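# Close a mailer box with two robot arms

## Task

Close the open mailer box: fold both side flaps inward, then fold the front flap down and tuck it inside the front wall until its tabs lock. At the end the box must sit flat on the table near its starting spot, touched by nothing else from the table, and must stay closed without the robot holding anything in place.

## Robot and tools

ROBOT. Two 6-joint arms with parallel grippers, named left_arm and right_arm. Their bases sit at (-0.011, +0.368, 0) m and (+0.006, -0.251, 0) m, both facing +x. The shared scene frame has its origin on the table top between the arms, +x pointing out over the table, +y toward left_arm and +z up. The arm names do not indicate sides of any camera image.

JOINT ORDER. In every command row and in every per-joint list in a result, each arm's block runs: wrist pitch (joint4), wrist roll (joint6), elbow (joint3), shoulder (joint2), wrist yaw (joint5), waist (joint1), then gripper opening. Rely on this order only. Stated ranges in rad: wrist pitch -1.693 to 1.571, wrist roll -2.094 to 2.094, elbow 0 to 3.019, shoulder 0 to 3.142, wrist yaw -1.571 to 1.571, waist -2.880 to 2.880. A real end may differ by up to 0.019 rad.

ROW LAYOUT. One row is a single list covering both arms: 14 numbers in [-1, 1], left_arm's 6 joints and opening, then right_arm's 6 joints and opening. The joint numbers are scaled offsets. One unit equals 1.83 rad for wrist pitch, 2.022 for wrist roll, 1.276 for elbow, 1.32 for shoulder, 1.686 for wrist yaw and 1.264 for waist. The opening is absolute: +1 is fully open and -1 is closed. Optionally add 12 more numbers from 0 to 1, for 26 in total. These are stiffness scales, left_arm's 6 then right_arm's 6, in joint order. Each one multiplies that joint's position gain and stays in effect until changed.

execute_actions(actions). actions is a list of up to 15 actions. Each action is a list of up to 15 rows, one row per 1/30 s control step. An action always lasts 15 steps (0.5 s); if it has fewer rows, the last row is repeated. In each row, joint offsets count from the joint angles at the start of that action, not from the previous row. For the first action of a call, the start is the last reported angles. If an action asks a joint to go more than 0.019 rad past its range, it is refused for both arms. A malformed action, or a first action that fails this check, cancels the whole call. An empty list simply returns the current state and images.

move(target, speed, blocking). target is one row in the same layout. Its offsets are measured from the Joint positions in the most recent result that shows them. Every joint follows a path that completes at the same fraction, so the hands trace curves. speed in rad/s, 0.01 to 2 (default 0.5), applies to the joint with the farthest to go. A path lasts 0.5 to 10 s and stops short if it would need longer. Moves do not avoid obstacles or the other arm. Faster moves and targets set deeper past a contact both press harder. With blocking=false you get a result after 0.5 s while the motion continues. Until a result shows the move has ended, other moves and execute_actions are refused. Check with wait(0), or call stop, which brakes the arm but needs room to do so. The "move:" line gives the ending (done, off_target, moving, held, fault), limits=held or limits=none, and each arm's joint farthest from target.

wait(seconds). Runs 0 to 10 s while each arm holds its last command. It returns early if a running move ends.

zoom_image(camera, region). camera is cam_high, cam_low, cam_left_wrist or cam_right_wrist. region is [x0, y0, x1, y1] in image pixels from the top-left corner, at most 504 by 504. cam_high and cam_low are 896x504; the wrist cameras are 504x504 fisheye. Calibration data (K, distortion, T_world_to_cam) is supplied and may be slightly off.

read_manual(section) returns licence texts only. finished_scene(scene) ends the given scene permanently and reports success. The box must already be in its final, stable state when you call it.

RESULTS. The state line lists each gripper's end_effector_position (m) and end_effector_quat_wxyz in the scene frame. This point lies between the finger pads, about 1 cm behind the tips, and is less accurate at long reach. The fingers point along the gripper's +z and close along its y. Other result lines:
- Joint positions and Joint velocities: rad and rad/s, with the finger gap in m (0.094 means fully open).
- Joint targets: the angles currently being driven toward.
- grip_measured: the opening on the command scale.
- Joint torques: offset and noisy.
- Step readings: HELD marks steps on which an arm was held back.
- "joint command not followed": a clearance check altered the command.
- "joint sent to its limit": a joint was clipped at its end.
- MOTOR HOT (from 85 °C) and FAULT or OVER-TEMPERATURE FAULT lines.

MOTION NOTES. Each step, a joint target may lead the measured angle by at most 0.264 rad (waist), 0.32 (shoulder), 0.276 (elbow), 0.33 (wrist pitch), 0.186 (wrist yaw) or 0.522 (wrist roll). Targets that would move the hand more than 70 mm are also scaled back, so large changes take several actions. Any unfinished part must be commanded again. Repeated zero offsets let an arm sag. To hold an arm in place, first command the offsets back to its desired angles, then send zeros, and increase the offset if it still falls short. The robot keeps holding its last command while you are composing a reply.

GRIPPING. To hold a part, command an opening about 0.03 below grip_measured; a smaller gap grips more lightly. Pads give roughly 50 to 62 N, less on very thin parts. A held part may occasionally be tugged.

AVOID. Do not let the arms collide or press on each other. Do not knock anything off the table. Avoid slams, drops and very hard pushes into the box or table. Avoid long loaded holds that overheat motors; at 100 °C the affected arm goes limp and drops. Finish with the box flat, free and closed on its own.

Each tool is called by a JSON object that holds its "api" and its "payload", one argument or row to a line.

## Session

{"api": "execute_actions", "payload": {
  "actions": []
}}

Scene clock: 0.00 s.
left_arm: end_effector_position=(+0.1833, -0.0605, +0.3004) grip_measured=+1.000 end_effector_quat_wxyz=(+0.065, +0.869, +0.487, +0.063) | right_arm: end_effector_position=(+0.5773, -0.7928, +0.2035) grip_measured=+1.000 end_effector_quat_wxyz=(+0.476, +0.444, +0.664, +0.367)
Joint names: [wrist pitch, wrist roll, elbow, shoulder, wrist yaw, waist]
Joint positions: left_arm=[-1.537  0.932  1.576  1.498 -0.143 -1.164  0.094] | right_arm=[-0.115  0.835  1.701  2.08  -0.945 -0.921  0.094]
Joint velocities: left_arm=[-0.007 -0.095 -0.012 -0.005 -0.007 -0.005  0.   ] | right_arm=[ 0.017 -0.051 -0.012 -0.005  0.022  0.005  0.   ]
Joint torques (N m, as the arm reports them, + toward a larger angle): no reading
Joint targets: left_arm=[-1.535 0.932 1.604 1.492 -0.143 -1.164] | right_arm=[-0.110 0.835 1.726 2.081 -0.945 -0.921]
Joint stiffness scale: left_arm=[1. 1. 1. 1. 1. 1.] | right_arm=[1. 1. 1. 1. 1. 1.]

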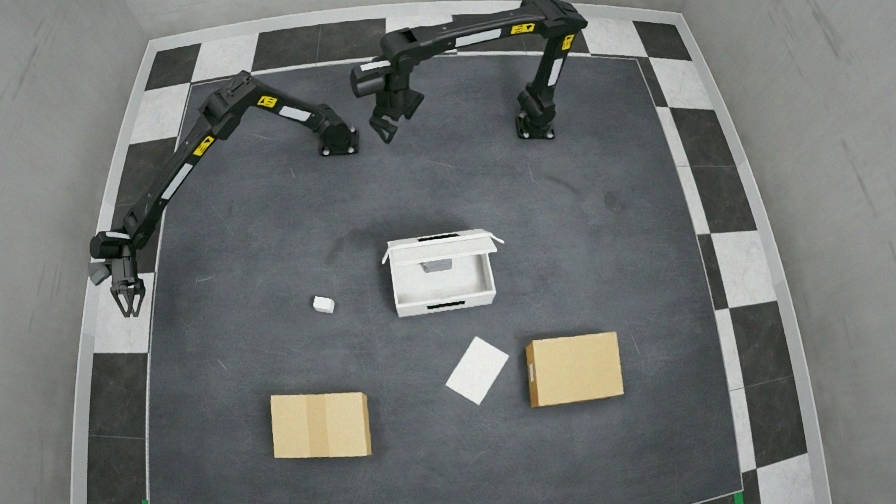

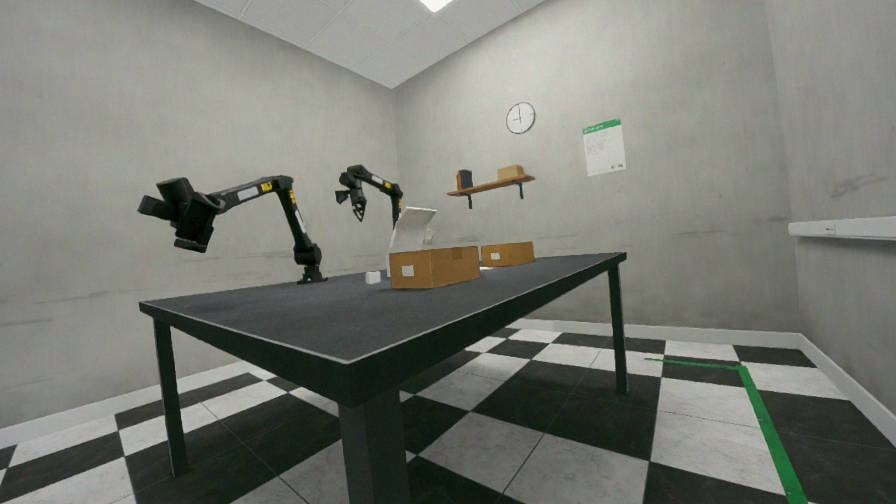

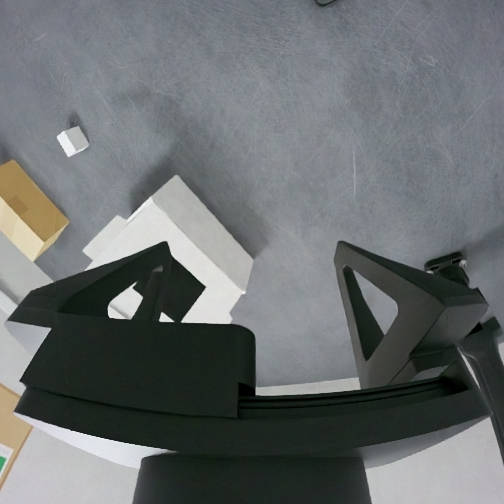

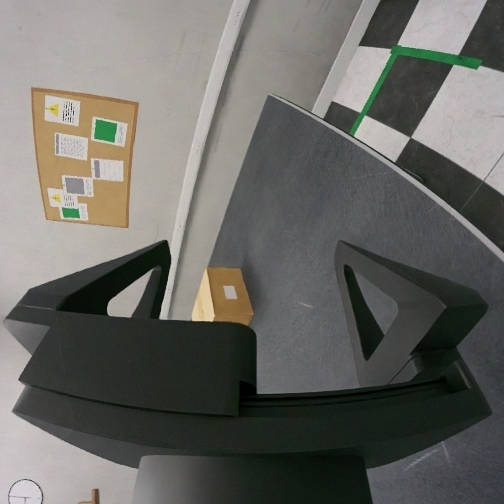

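{"api": "zoom_image", "payload": {
  "camera": "cam_high",
  "region": [360, 210, 530, 330]
}}

{"api": "zoom_image", "payload": {
  "camera": "cam_low",
  "region": [350, 190, 510, 300]
}}

Region (360, 210, 530, 330) of cam_high's 896x504 image, scaled by 2.965, with more detail than that image has; it fills the top 356 rows of this view, and the rest is white.

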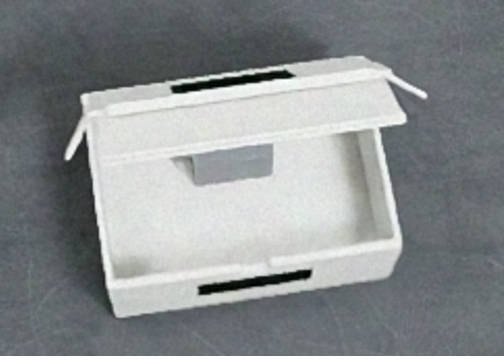

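Region (350, 190, 510, 300) of cam_low's 896x504 image, scaled by 3.150, with more detail than that image has; it fills the top 346 rows of this view, and the rest is white.

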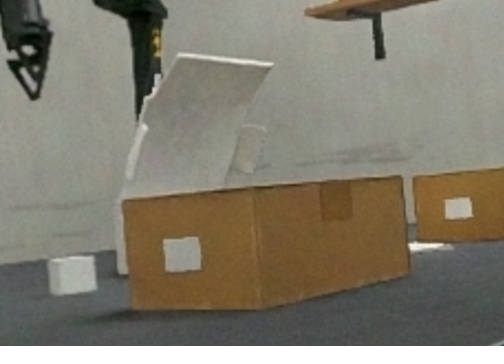

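{"api": "move", "payload": {
  "target": [0,0,0.02,0,0,0,1,0.309,-0.413,-0.18,-0.138,-0.21,0.373,1],
  "speed": 1.0
}}

Scene clock: 61.93 s.
left_arm: end_effector_position=(+0.1830, -0.0598, +0.2989) grip_measured=+1.000 end_effector_quat_wxyz=(+0.063, +0.869, +0.487, +0.063) | right_arm: end_effector_position=(+0.6864, -0.3991, +0.3073) grip_measured=+1.000 end_effector_quat_wxyz=(+0.644, -0.286, +0.646, +0.293)
Joint names: [wrist pitch, wrist roll, elbow, shoulder, wrist yaw, waist]
Joint positions: left_arm=[-1.537  0.932  1.572  1.498 -0.143 -1.164  0.094] | right_arm=[ 0.433  0.012  1.469  1.9   -1.297 -0.438  0.094]
Joint velocities: left_arm=[-0.002 -0.037 -0.002 -0.015  0.022 -0.015  0.   ] | right_arm=[-0.007  0.007  0.017  0.015 -0.051  0.005  0.   ]
Joint torques (N m, as the arm reports them, + toward a larger angle): left_arm=[  0.34   0.    11.25 -11.87  -0.07  -0.25] | right_arm=[  2.86  -0.07   9.17 -17.42  -0.2   -0.85]
Joint targets: left_arm=[-1.537 0.932 1.601 1.498 -0.143 -1.164] | right_arm=[0.451 -0.000 1.471 1.898 -1.299 -0.449]
Joint stiffness scale: left_arm=[1. 1. 1. 1. 1. 1.] | right_arm=[1. 1. 1. 1. 1. 1.]
move: off_target (left_arm); limits=none; left_arm: farthest joint: the elbow, 0.030 radians from its target (0.026 radians at the start); right_arm: farthest joint: the wrist pitch, 0.018 radians from its target (0.565 radians at the start)
camera_calibration (this result's frames):
cam_left_wrist: T_world_to_cam=[[-0.835757, 0.522482, -0.168889, 0.235266], [0.318975, 0.712317, 0.625187, -0.198509], [0.446952, 0.468633, -0.761983, 0.298267], [0, 0, 0, 1]] pos_world=[0.126634, -0.121298, 0.391113]
cam_right_wrist: T_world_to_cam=[[0.730953, -0.682385, -0.00760325, -0.775542], [-0.396756, -0.415877, -0.81831, 0.363266], [0.555241, 0.601163, -0.574727, 0.158277], [0, 0, 0, 1]] pos_world=[0.623131, -0.473295, 0.382334]

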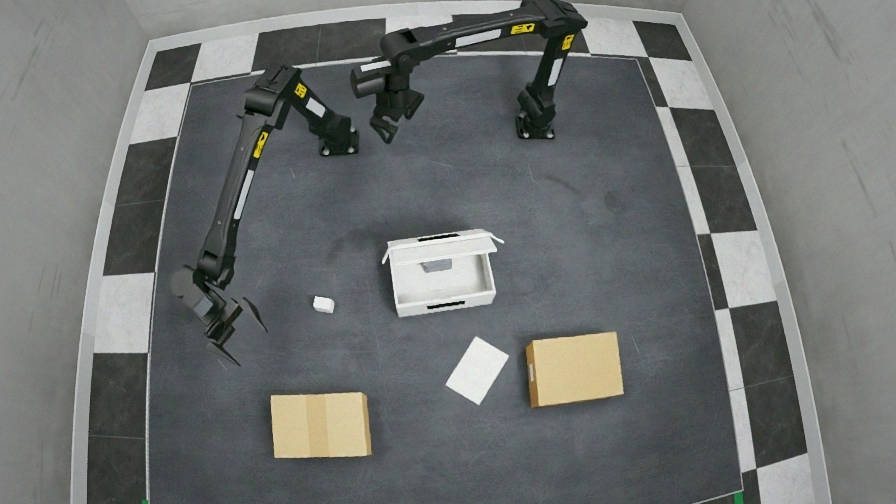

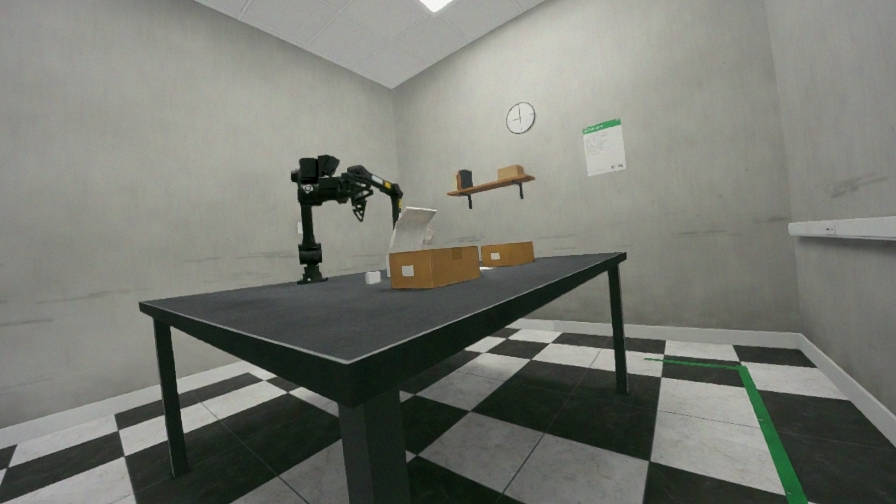

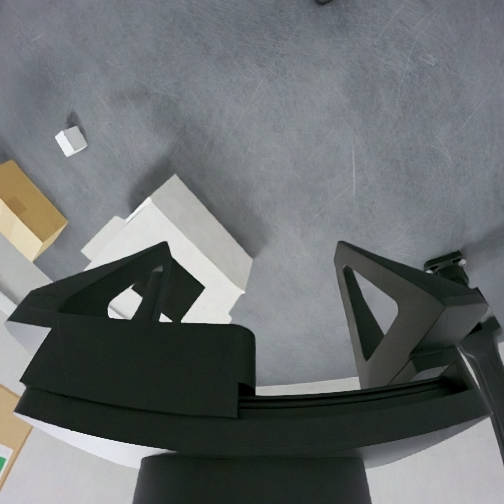

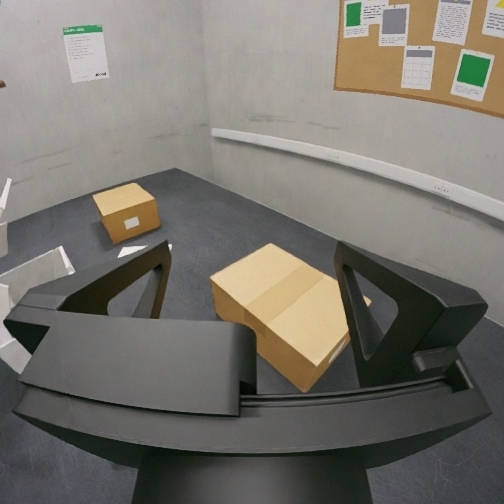

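{"api": "move", "payload": {
  "target": [0,0,0.03,0,0,0,1,0.01,0,0,0,-0.15,0.25,1],
  "speed": 1.0
}}

{"api": "zoom_image", "payload": {
  "camera": "cam_right_wrist",
  "region": [0, 60, 252, 312]
}}

Scene clock: 73.17 s.
left_arm: end_effector_position=(+0.1829, -0.0593, +0.2979) grip_measured=+1.000 end_effector_quat_wxyz=(+0.062, +0.869, +0.487, +0.064) | right_arm: end_effector_position=(+0.6571, -0.1652, +0.3072) grip_measured=+1.000 end_effector_quat_wxyz=(+0.535, -0.457, +0.540, +0.462)
Joint names: [wrist pitch, wrist roll, elbow, shoulder, wrist yaw, waist]
Joint positions: left_arm=[-1.537  0.932  1.57   1.498 -0.143 -1.164  0.094] | right_arm=[ 0.433  0.011  1.469  1.9   -1.548 -0.117  0.094]
Joint velocities: left_arm=[ 0.002  0.051  0.002 -0.005  0.007  0.015  0.   ] | right_arm=[-0.007  0.037 -0.017 -0.024 -0.007  0.005  0.   ]
Joint torques (N m, as the arm reports them, + toward a larger angle): left_arm=[  0.35   0.    12.16 -11.92  -0.07  -0.09] | right_arm=[  2.61   0.01   8.92 -15.97  -0.19  -0.96]
Joint targets: left_arm=[-1.537 0.932 1.610 1.498 -0.143 -1.164] | right_arm=[0.451 0.012 1.469 1.900 -1.550 -0.122]
Joint stiffness scale: left_arm=[1. 1. 1. 1. 1. 1.] | right_arm=[1. 1. 1. 1. 1. 1.]
move: off_target (left_arm); limits=none; left_arm: farthest joint: the elbow, 0.041 radians from its target (0.038 radians at the start); right_arm: farthest joint: the wrist pitch, 0.019 radians from its target (0.019 radians at the start)
camera_calibration (this result's frames):
cam_left_wrist: T_world_to_cam=[[-0.835897, 0.52284, -0.167075, 0.234226], [0.3195, 0.710984, 0.626435, -0.198742], [0.446313, 0.470255, -0.761357, 0.297449], [0, 0, 0, 1]] pos_world=[0.126531, -0.121037, 0.390098]
cam_right_wrist: T_world_to_cam=[[0.983822, -0.179007, -0.00715715, -0.677647], [-0.1087, -0.564703, -0.818104, 0.234929], [0.142405, 0.805647, -0.575025, 0.339047], [0, 0, 0, 1]] pos_world=[0.643938, -0.261791, 0.382307]

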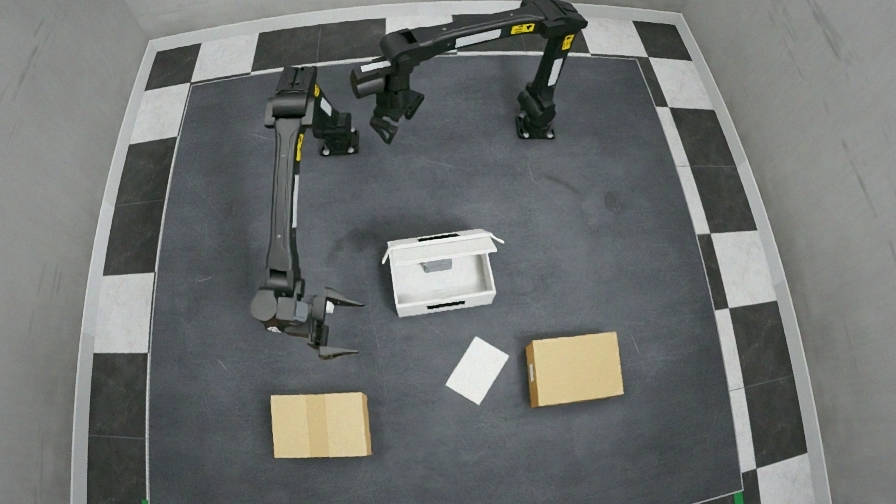

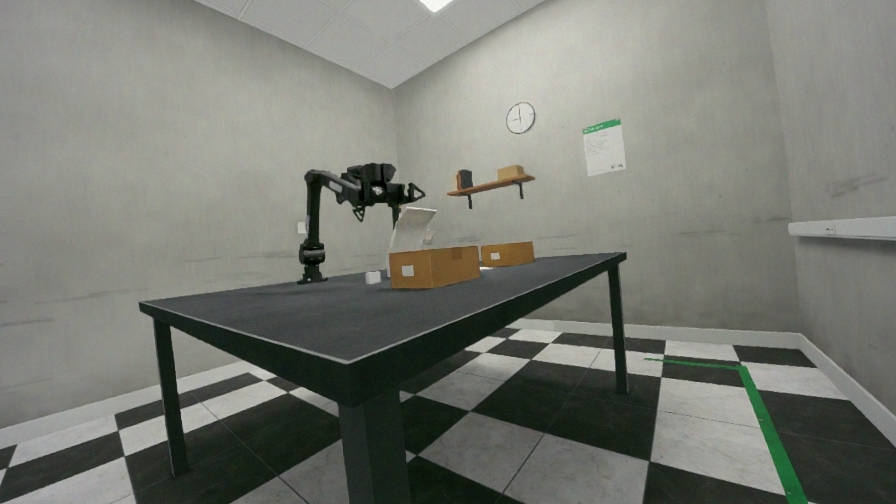

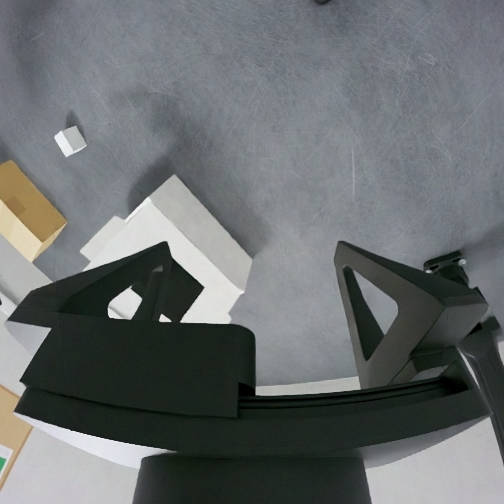

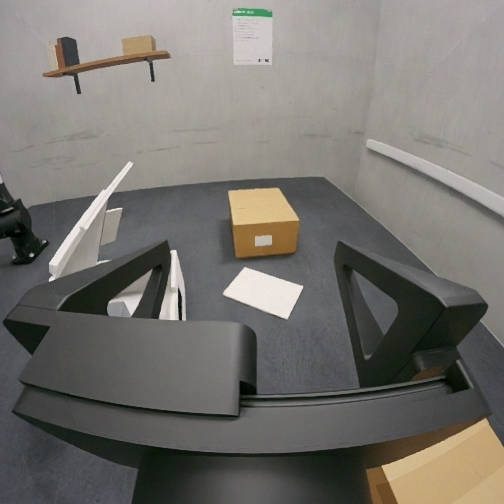

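Region (0, 60, 252, 312) of cam_right_wrist's 504x504 image, scaled by 2.000, with more detail than that image has.

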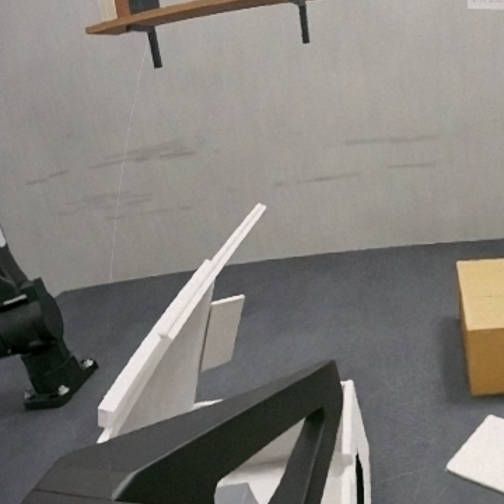

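{"api": "move", "payload": {
  "target": [0,0,0.03,0,0,0,-1,0.2,0,-0.4,-0.121,0,-0.17,-1],
  "speed": 1.0
}}

{"api": "zoom_image", "payload": {
  "camera": "cam_right_wrist",
  "region": [60, 60, 360, 360]
}}

Scene clock: 84.83 s.
left_arm: end_effector_position=(+0.1827, -0.0588, +0.2969) grip_measured=-0.991 end_effector_quat_wxyz=(+0.061, +0.869, +0.487, +0.064) | right_arm: end_effector_position=(+0.5359, -0.2622, +0.2152) grip_measured=-0.996 end_effector_quat_wxyz=(+0.578, -0.390, +0.590, +0.407)
Joint names: [wrist pitch, wrist roll, elbow, shoulder, wrist yaw, waist]
Joint positions: left_arm=[-1.537  0.932  1.567  1.498 -0.143 -1.164  0.   ] | right_arm=[ 0.781  0.011  0.952  1.752 -1.548 -0.335  0.   ]
Joint velocities: left_arm=[-0.007 -0.037  0.012  0.024  0.022 -0.015 -0.   ] | right_arm=[ 0.012 -0.081  0.002 -0.005 -0.051 -0.005  0.   ]
Joint torques (N m, as the arm reports them, + toward a larger angle): left_arm=[  0.29   0.01  12.18 -11.91  -0.07  -0.08] | right_arm=[  2.82  -0.03   7.67 -13.    -0.15   0.18]
Joint targets: left_arm=[-1.537 0.932 1.608 1.498 -0.143 -1.164] | right_arm=[0.799 0.011 0.958 1.740 -1.548 -0.332]
Joint stiffness scale: left_arm=[1. 1. 1. 1. 1. 1.] | right_arm=[1. 1. 1. 1. 1. 1.]
move: off_target (left_arm); limits=none; left_arm: farthest joint: the elbow, 0.041 radians from its target (0.039 radians at the start); right_arm: farthest joint: the wrist pitch, 0.018 radians from its target (0.366 radians at the start)
camera_calibration (this result's frames):
cam_left_wrist: T_world_to_cam=[[-0.83606, 0.523252, -0.164959, 0.233013], [0.320113, 0.709426, 0.627888, -0.199011], [0.44557, 0.472146, -0.760622, 0.296494], [0, 0, 0, 1]] pos_world=[0.12641, -0.12073, 0.388914]
cam_right_wrist: T_world_to_cam=[[0.9217, -0.38691, -0.0277301, -0.593237], [-0.243788, -0.522181, -0.817248, 0.175046], [0.301722, 0.760018, -0.575618, 0.284321], [0, 0, 0, 1]] pos_world=[0.503676, -0.354213, 0.290266]

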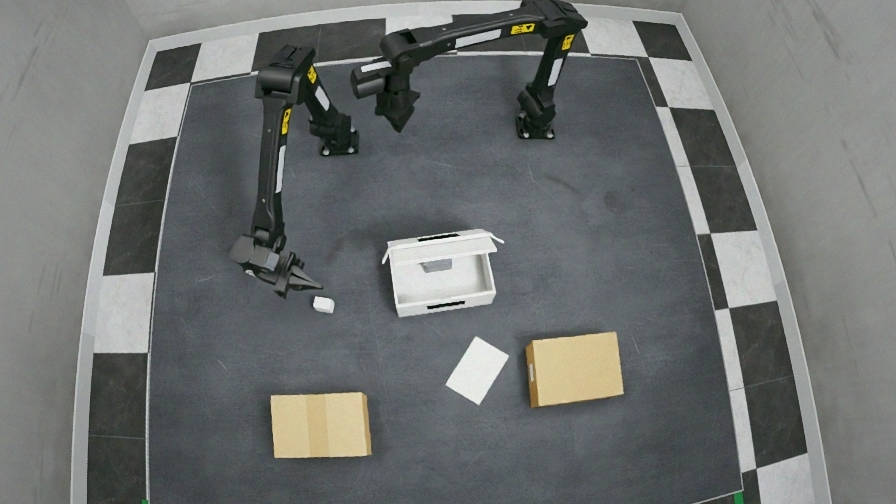

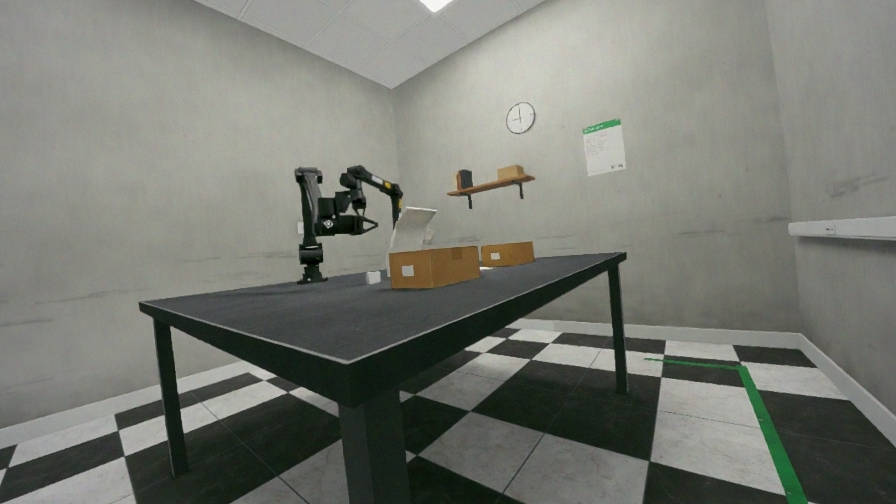

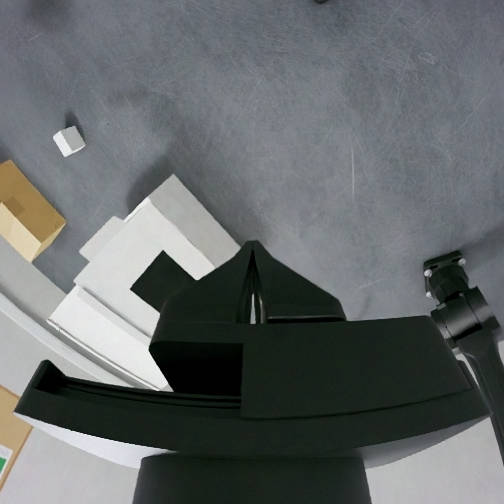

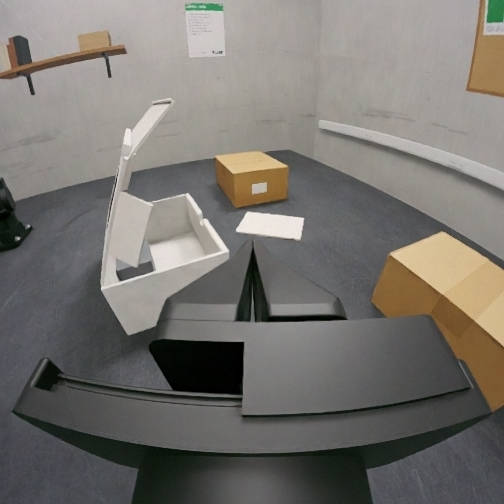

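Region (60, 60, 360, 360) of cam_right_wrist's 504x504 image, scaled by 1.680, with more detail than that image has.

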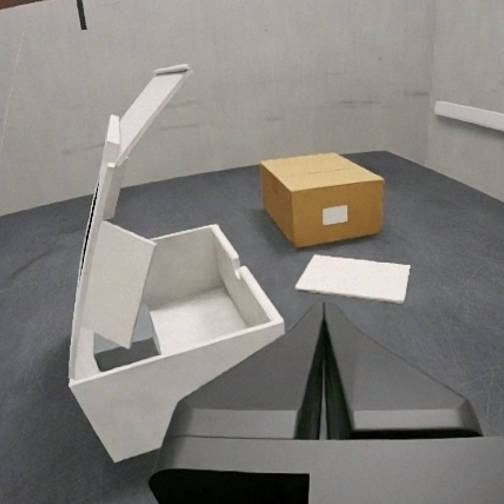

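{"api": "move", "payload": {
  "target": [0,-0.63,0.03,-0.3,0.5,1.0,0.15,0,0,0,0,0,0,0.15],
  "speed": 1.2
}}

Scene clock: 147.00 s.
left_arm: end_effector_position=(+0.3488, +0.2843, +0.4867) grip_measured=+0.148 end_effector_quat_wxyz=(+0.186, -0.101, +0.910, -0.357) | right_arm: end_effector_position=(+0.5359, -0.2622, +0.2152) grip_measured=+0.148 end_effector_quat_wxyz=(+0.578, -0.390, +0.590, +0.407)
Joint names: [wrist pitch, wrist roll, elbow, shoulder, wrist yaw, waist]
Joint positions: left_arm=[-1.537 -0.327  1.563  1.105  0.696  0.108  0.054] | right_arm=[ 0.781  0.011  0.952  1.752 -1.548 -0.335  0.054]
Joint velocities: left_arm=[-0.002 -0.022 -0.002  0.005  0.022 -0.015 -0.001] | right_arm=[-0.007 -0.007 -0.012 -0.005 -0.022  0.024  0.001]
Joint torques (N m, as the arm reports them, + toward a larger angle): left_arm=[ 1.08 -0.06 12.11 -6.22  0.55 -0.72] | right_arm=[  1.89  -0.03   7.19 -12.76  -0.08  -0.03]
Joint targets: left_arm=[-1.537 -0.342 1.605 1.102 0.700 0.100] | right_arm=[0.781 0.011 0.952 1.752 -1.548 -0.335]
Joint stiffness scale: left_arm=[1. 1. 1. 1. 1. 1.] | right_arm=[1. 1. 1. 1. 1. 1.]
move: off_target (left_arm); limits=none; left_arm: farthest joint: the elbow, 0.042 radians from its target (0.038 radians at the start); right_arm: farthest joint: the waist, 0.000 radians from its target (0.000 radians at the start)
camera_calibration (this result's frames):
cam_left_wrist: T_world_to_cam=[[0.0453853, -0.725129, 0.687116, -0.143565], [-0.976222, 0.113753, 0.184528, 0.222461], [-0.211968, -0.679152, -0.702724, 0.733373], [0, 0, 0, 1]] pos_world=[0.379139, 0.368663, 0.572954]
cam_right_wrist: T_world_to_cam=[[0.9217, -0.38691, -0.0277301, -0.593237], [-0.243788, -0.522181, -0.817248, 0.175046], [0.301722, 0.760018, -0.575618, 0.284321], [0, 0, 0, 1]] pos_world=[0.503676, -0.354213, 0.290266]

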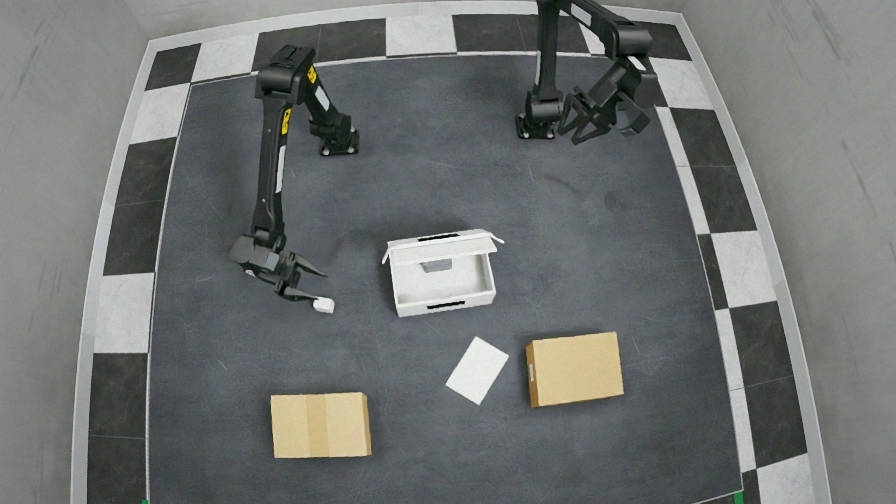

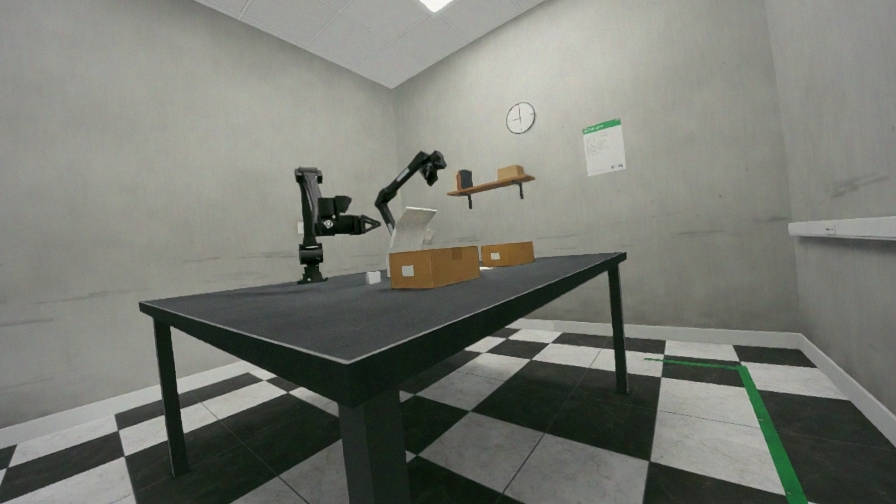

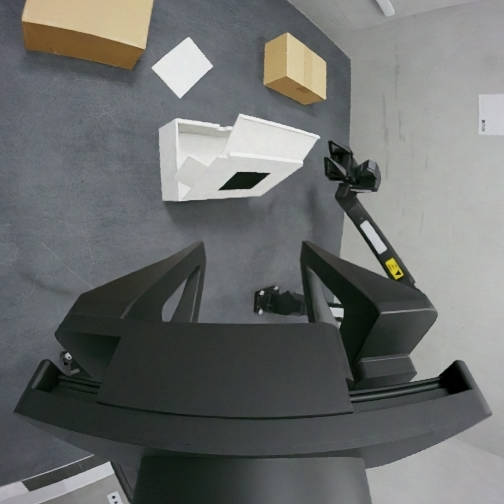

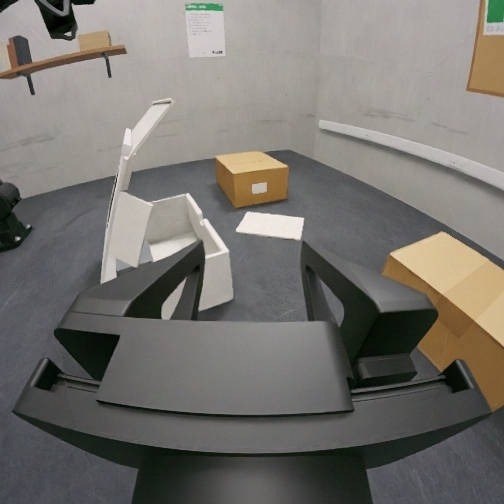

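{"api": "move", "payload": {
  "target": [1,-0.012,-0.3,0.25,0.51,0,0.15,0.125,0.168,-0.178,-0.036,0,0.134,0.15],
  "speed": 1.5
}}

Scene clock: 155.63 s.
left_arm: end_effector_position=(+0.4821, +0.2326, +0.4199) grip_measured=+0.148 end_effector_quat_wxyz=(+0.443, +0.388, +0.591, -0.552) | right_arm: end_effector_position=(+0.4625, -0.1661, +0.1754) grip_measured=+0.148 end_effector_quat_wxyz=(+0.468, -0.343, +0.618, +0.530)
Joint names: [wrist pitch, wrist roll, elbow, shoulder, wrist yaw, waist]
Joint positions: left_arm=[ 0.278 -0.336  1.17   1.426  1.551  0.108  0.054] | right_arm=[ 0.991  0.339  0.725  1.716 -1.548 -0.178  0.054]
Joint velocities: left_arm=[ 0.012  0.022  0.002  0.005  0.022 -0.005  0.001] | right_arm=[-0.007  0.007  0.007 -0.005 -0.081 -0.015 -0.   ]
Joint torques (N m, as the arm reports them, + toward a larger angle): left_arm=[  1.94  -0.08  10.04 -10.73   0.14  -0.08] | right_arm=[  2.76   0.11   6.14 -11.76  -0.1    0.77]
Joint targets: left_arm=[0.293 -0.351 1.181 1.435 1.556 0.108] | right_arm=[1.009 0.351 0.725 1.704 -1.548 -0.165]
Joint stiffness scale: left_arm=[1. 1. 1. 1. 1. 1.] | right_arm=[1. 1. 1. 1. 1. 1.]
move: done; limits=none; left_arm: farthest joint: the wrist pitch, 0.015 radians from its target (1.830 radians at the start); right_arm: farthest joint: the wrist pitch, 0.019 radians from its target (0.229 radians at the start)
camera_calibration (this result's frames):
cam_left_wrist: T_world_to_cam=[[-0.948744, -0.0878571, 0.303589, 0.35088], [-0.29802, 0.568471, -0.766828, 0.33762], [-0.10521, -0.817999, -0.565516, 0.602749], [0, 0, 0, 1]] pos_world=[0.496928, 0.331948, 0.493237]
cam_right_wrist: T_world_to_cam=[[0.916135, -0.226592, -0.330686, -0.407124], [-0.400781, -0.500276, -0.767528, 0.24235], [0.00848133, 0.835692, -0.549134, 0.354107], [0, 0, 0, 1]] pos_world=[0.467107, -0.266934, 0.245832]

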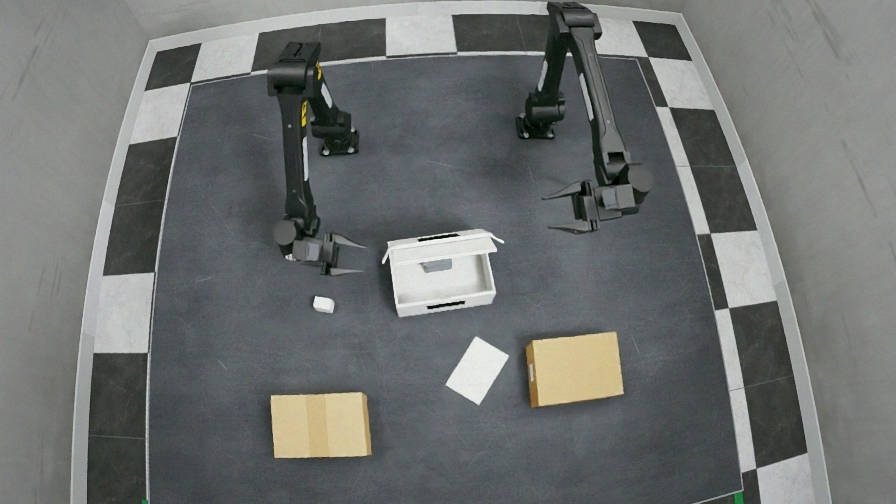

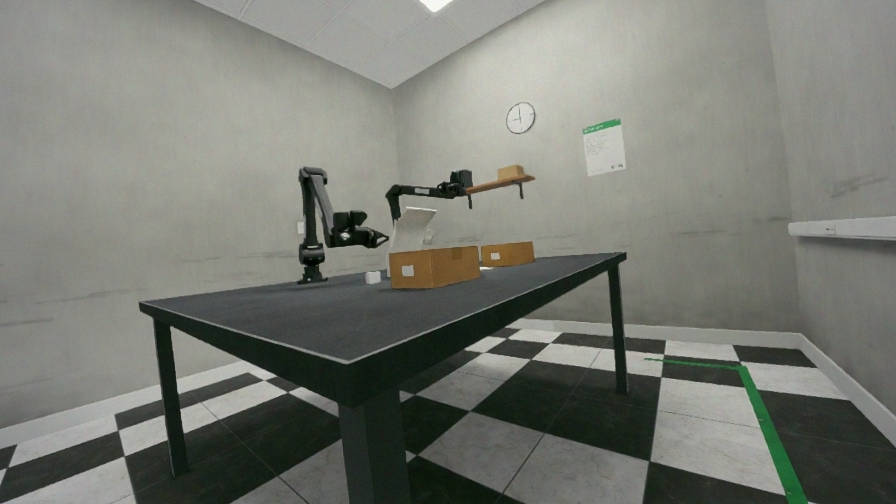

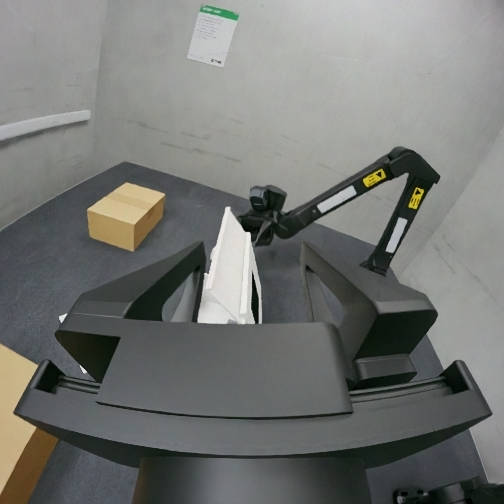

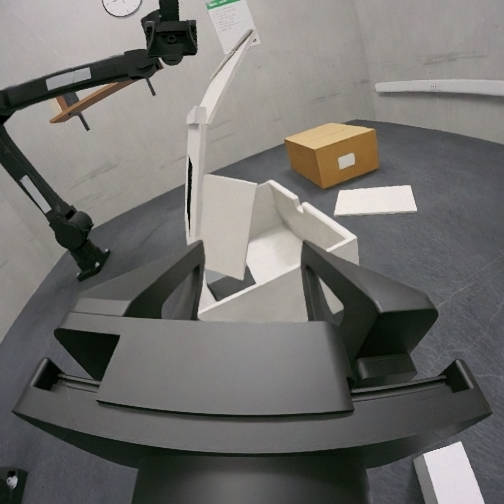

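{"api": "move", "payload": {
  "target": [0.386,-0.007,-0.298,0.242,0,-0.05,-0.1,0.01,0.005,0.008,-0.005,0,0.087,-0.1],
  "speed": 0.7
}}

Scene clock: 176.60 s.
left_arm: end_effector_position=(+0.4410, +0.2036, +0.1803) grip_measured=-0.098 end_effector_quat_wxyz=(+0.423, +0.402, +0.582, -0.567) | right_arm: end_effector_position=(+0.4520, -0.1222, +0.1754) grip_measured=-0.098 end_effector_quat_wxyz=(+0.442, -0.373, +0.601, +0.552)
Joint names: [wrist pitch, wrist roll, elbow, shoulder, wrist yaw, waist]
Joint positions: left_arm=[ 0.97  -0.336  0.78   1.739  1.551  0.05   0.042] | right_arm=[ 0.991  0.34   0.725  1.716 -1.548 -0.081  0.042]
Joint velocities: left_arm=[-0.012  0.051  0.012 -0.005 -0.022 -0.005  0.001] | right_arm=[ 0.012 -0.007 -0.007 -0.005  0.007 -0.005  0.001]
Joint torques (N m, as the arm reports them, + toward a larger angle): left_arm=[  1.91  -0.08   6.79 -11.45  -0.04  -0.54] | right_arm=[  2.65   0.06   6.76 -11.    -0.09   0.4 ]
Joint targets: left_arm=[0.985 -0.350 0.790 1.746 1.551 0.044] | right_arm=[1.009 0.349 0.735 1.710 -1.548 -0.068]
Joint stiffness scale: left_arm=[1. 1. 1. 1. 1. 1.] | right_arm=[1. 1. 1. 1. 1. 1.]
move: done; limits=none; left_arm: farthest joint: the wrist pitch, 0.015 radians from its target (0.706 radians at the start); right_arm: farthest joint: the wrist pitch, 0.019 radians from its target (0.019 radians at the start)
camera_calibration (this result's frames):
cam_left_wrist: T_world_to_cam=[[-0.948344, -0.0326576, 0.315558, 0.368542], [-0.274207, 0.584612, -0.76357, 0.143665], [-0.159543, -0.810655, -0.563369, 0.461323], [0, 0, 0, 1]] pos_world=[0.462499, 0.302021, 0.253297]
cam_right_wrist: T_world_to_cam=[[0.933685, -0.136528, -0.331046, -0.384483], [-0.350589, -0.536801, -0.767419, 0.23296], [-0.0729315, 0.832589, -0.549068, 0.35392], [0, 0, 0, 1]] pos_world=[0.466472, -0.222109, 0.245822]

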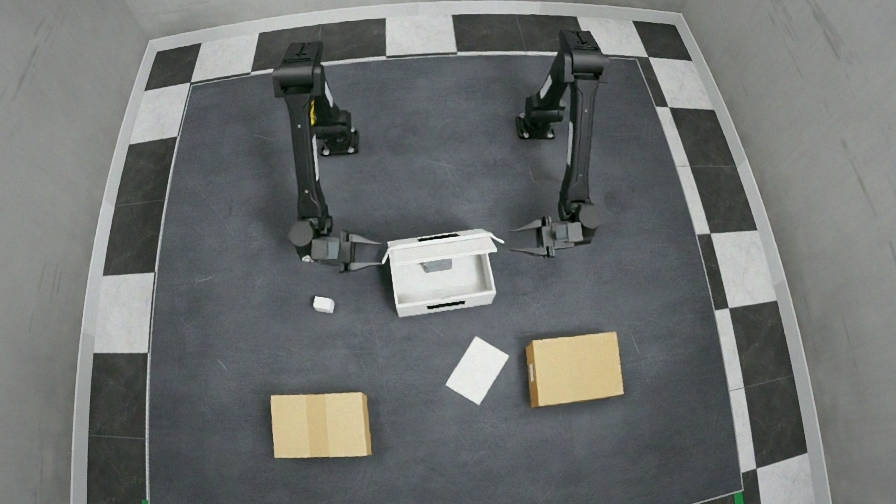

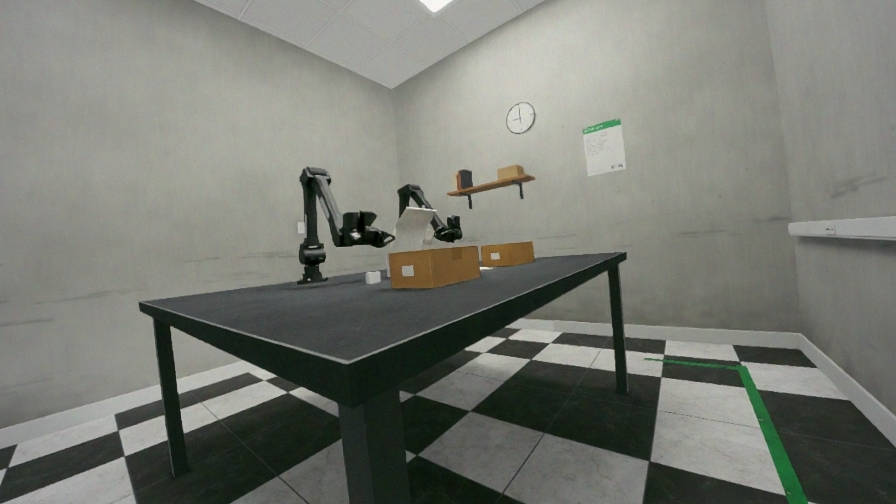

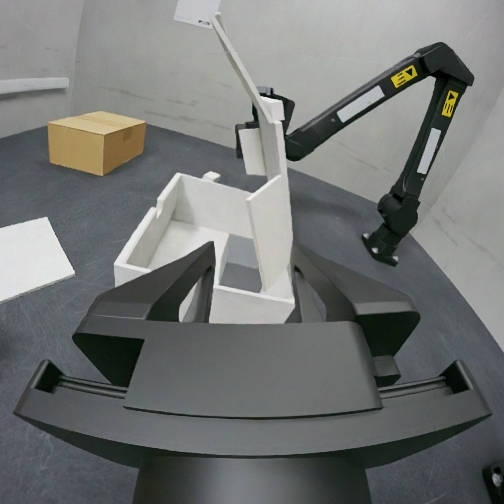

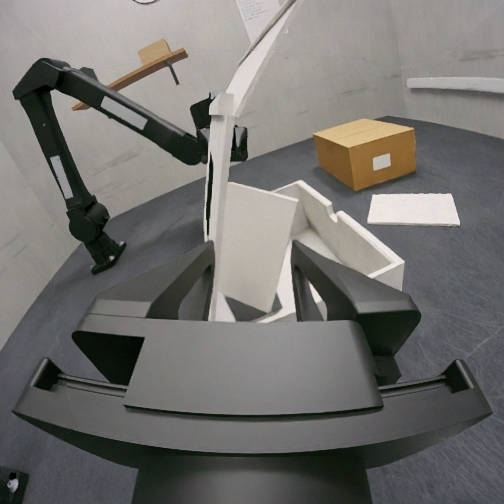

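{"api": "move", "payload": {
  "target": [0.021,-0.007,-0.042,-0.036,0,-0.06,-0.2,0.02,0.005,-0.038,-0.033,0,0,-0.2],
  "speed": 0.2
}}

Scene clock: 191.87 s.
left_arm: end_effector_position=(+0.4083, +0.1709, +0.1739) grip_measured=-0.198 end_effector_quat_wxyz=(+0.397, +0.420, +0.569, -0.585) | right_arm: end_effector_position=(+0.4351, -0.1205, +0.1773) grip_measured=-0.198 end_effector_quat_wxyz=(+0.443, -0.375, +0.600, +0.551)
Joint names: [wrist pitch, wrist roll, elbow, shoulder, wrist yaw, waist]
Joint positions: left_arm=[ 0.993 -0.336  0.723  1.72   1.551 -0.026  0.038] | right_arm=[ 1.009  0.34   0.677  1.681 -1.548 -0.081  0.038]
Joint velocities: left_arm=[-0.012  0.007  0.002  0.005  0.066  0.015 -0.   ] | right_arm=[-0.002 -0.081 -0.002 -0.005  0.007  0.005 -0.   ]
Joint torques (N m, as the arm reports them, + toward a larger angle): left_arm=[  1.96  -0.08   5.89 -13.64  -0.02  -0.22] | right_arm=[  2.6    0.08   5.86 -10.86  -0.1   -0.25]
Joint targets: left_arm=[1.008 -0.350 0.726 1.692 1.551 -0.026] | right_arm=[1.027 0.350 0.676 1.673 -1.548 -0.081]
Joint stiffness scale: left_arm=[1. 1. 1. 1. 1. 1.] | right_arm=[1. 1. 1. 1. 1. 1.]
move: off_target (left_arm); limits=none; left_arm: farthest joint: the shoulder, 0.028 radians from its target (0.048 radians at the start); right_arm: farthest joint: the wrist pitch, 0.018 radians from its target (0.037 radians at the start)
camera_calibration (this result's frames):
cam_left_wrist: T_world_to_cam=[[-0.943799, 0.0391086, 0.328197, 0.322197], [-0.239233, 0.604319, -0.759978, 0.130659], [-0.228057, -0.795782, -0.561, 0.45101], [0, 0, 0, 1]] pos_world=[0.438204, 0.267345, 0.24657]
cam_right_wrist: T_world_to_cam=[[0.935556, -0.136709, -0.325648, -0.369612], [-0.346213, -0.537223, -0.769108, 0.227639], [-0.0698018, 0.832287, -0.549932, 0.351077], [0, 0, 0, 1]] pos_world=[0.44911, -0.220433, 0.247784]

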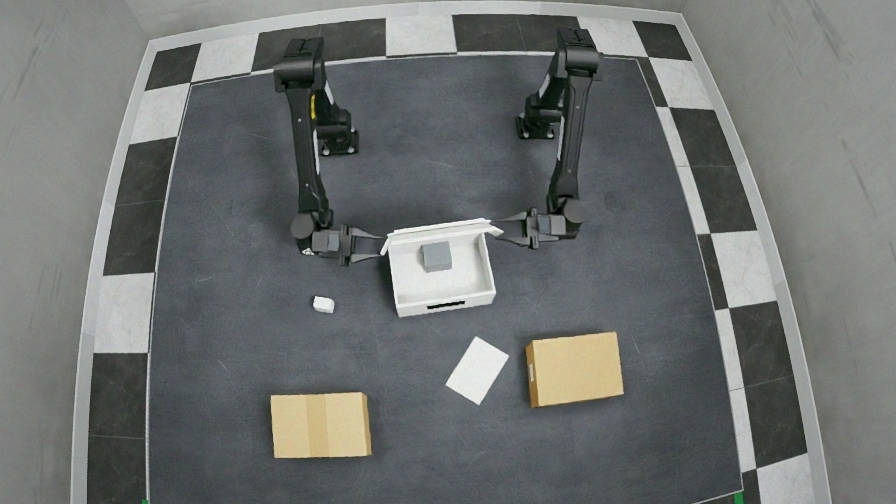

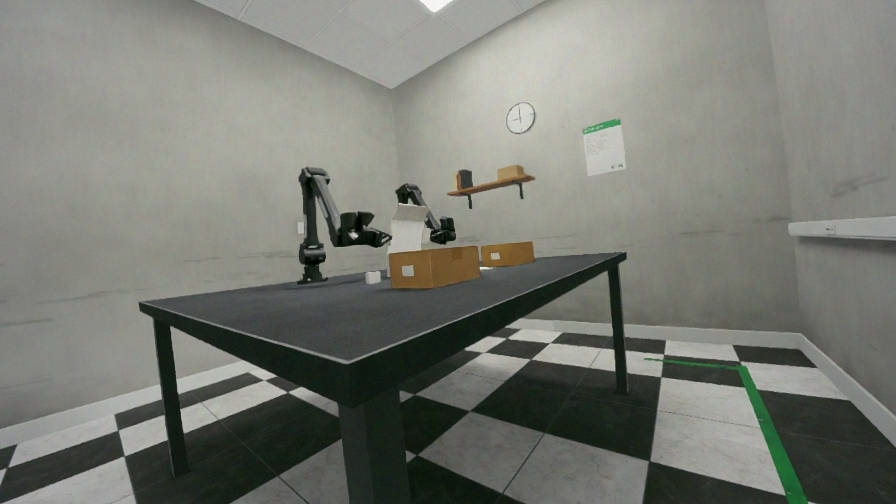

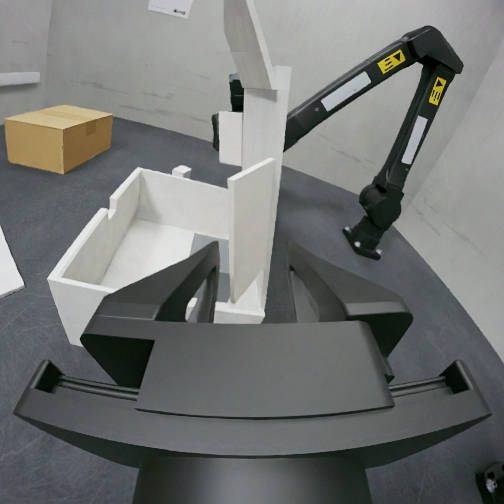

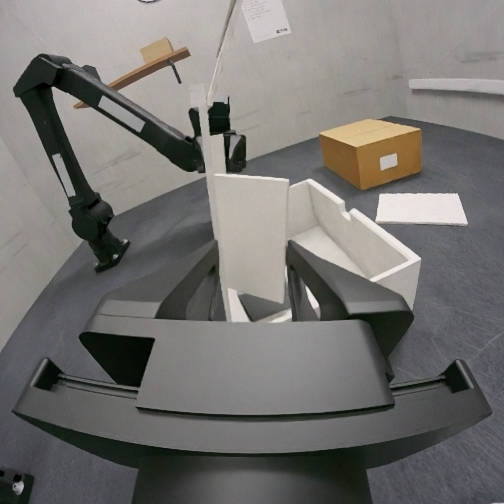

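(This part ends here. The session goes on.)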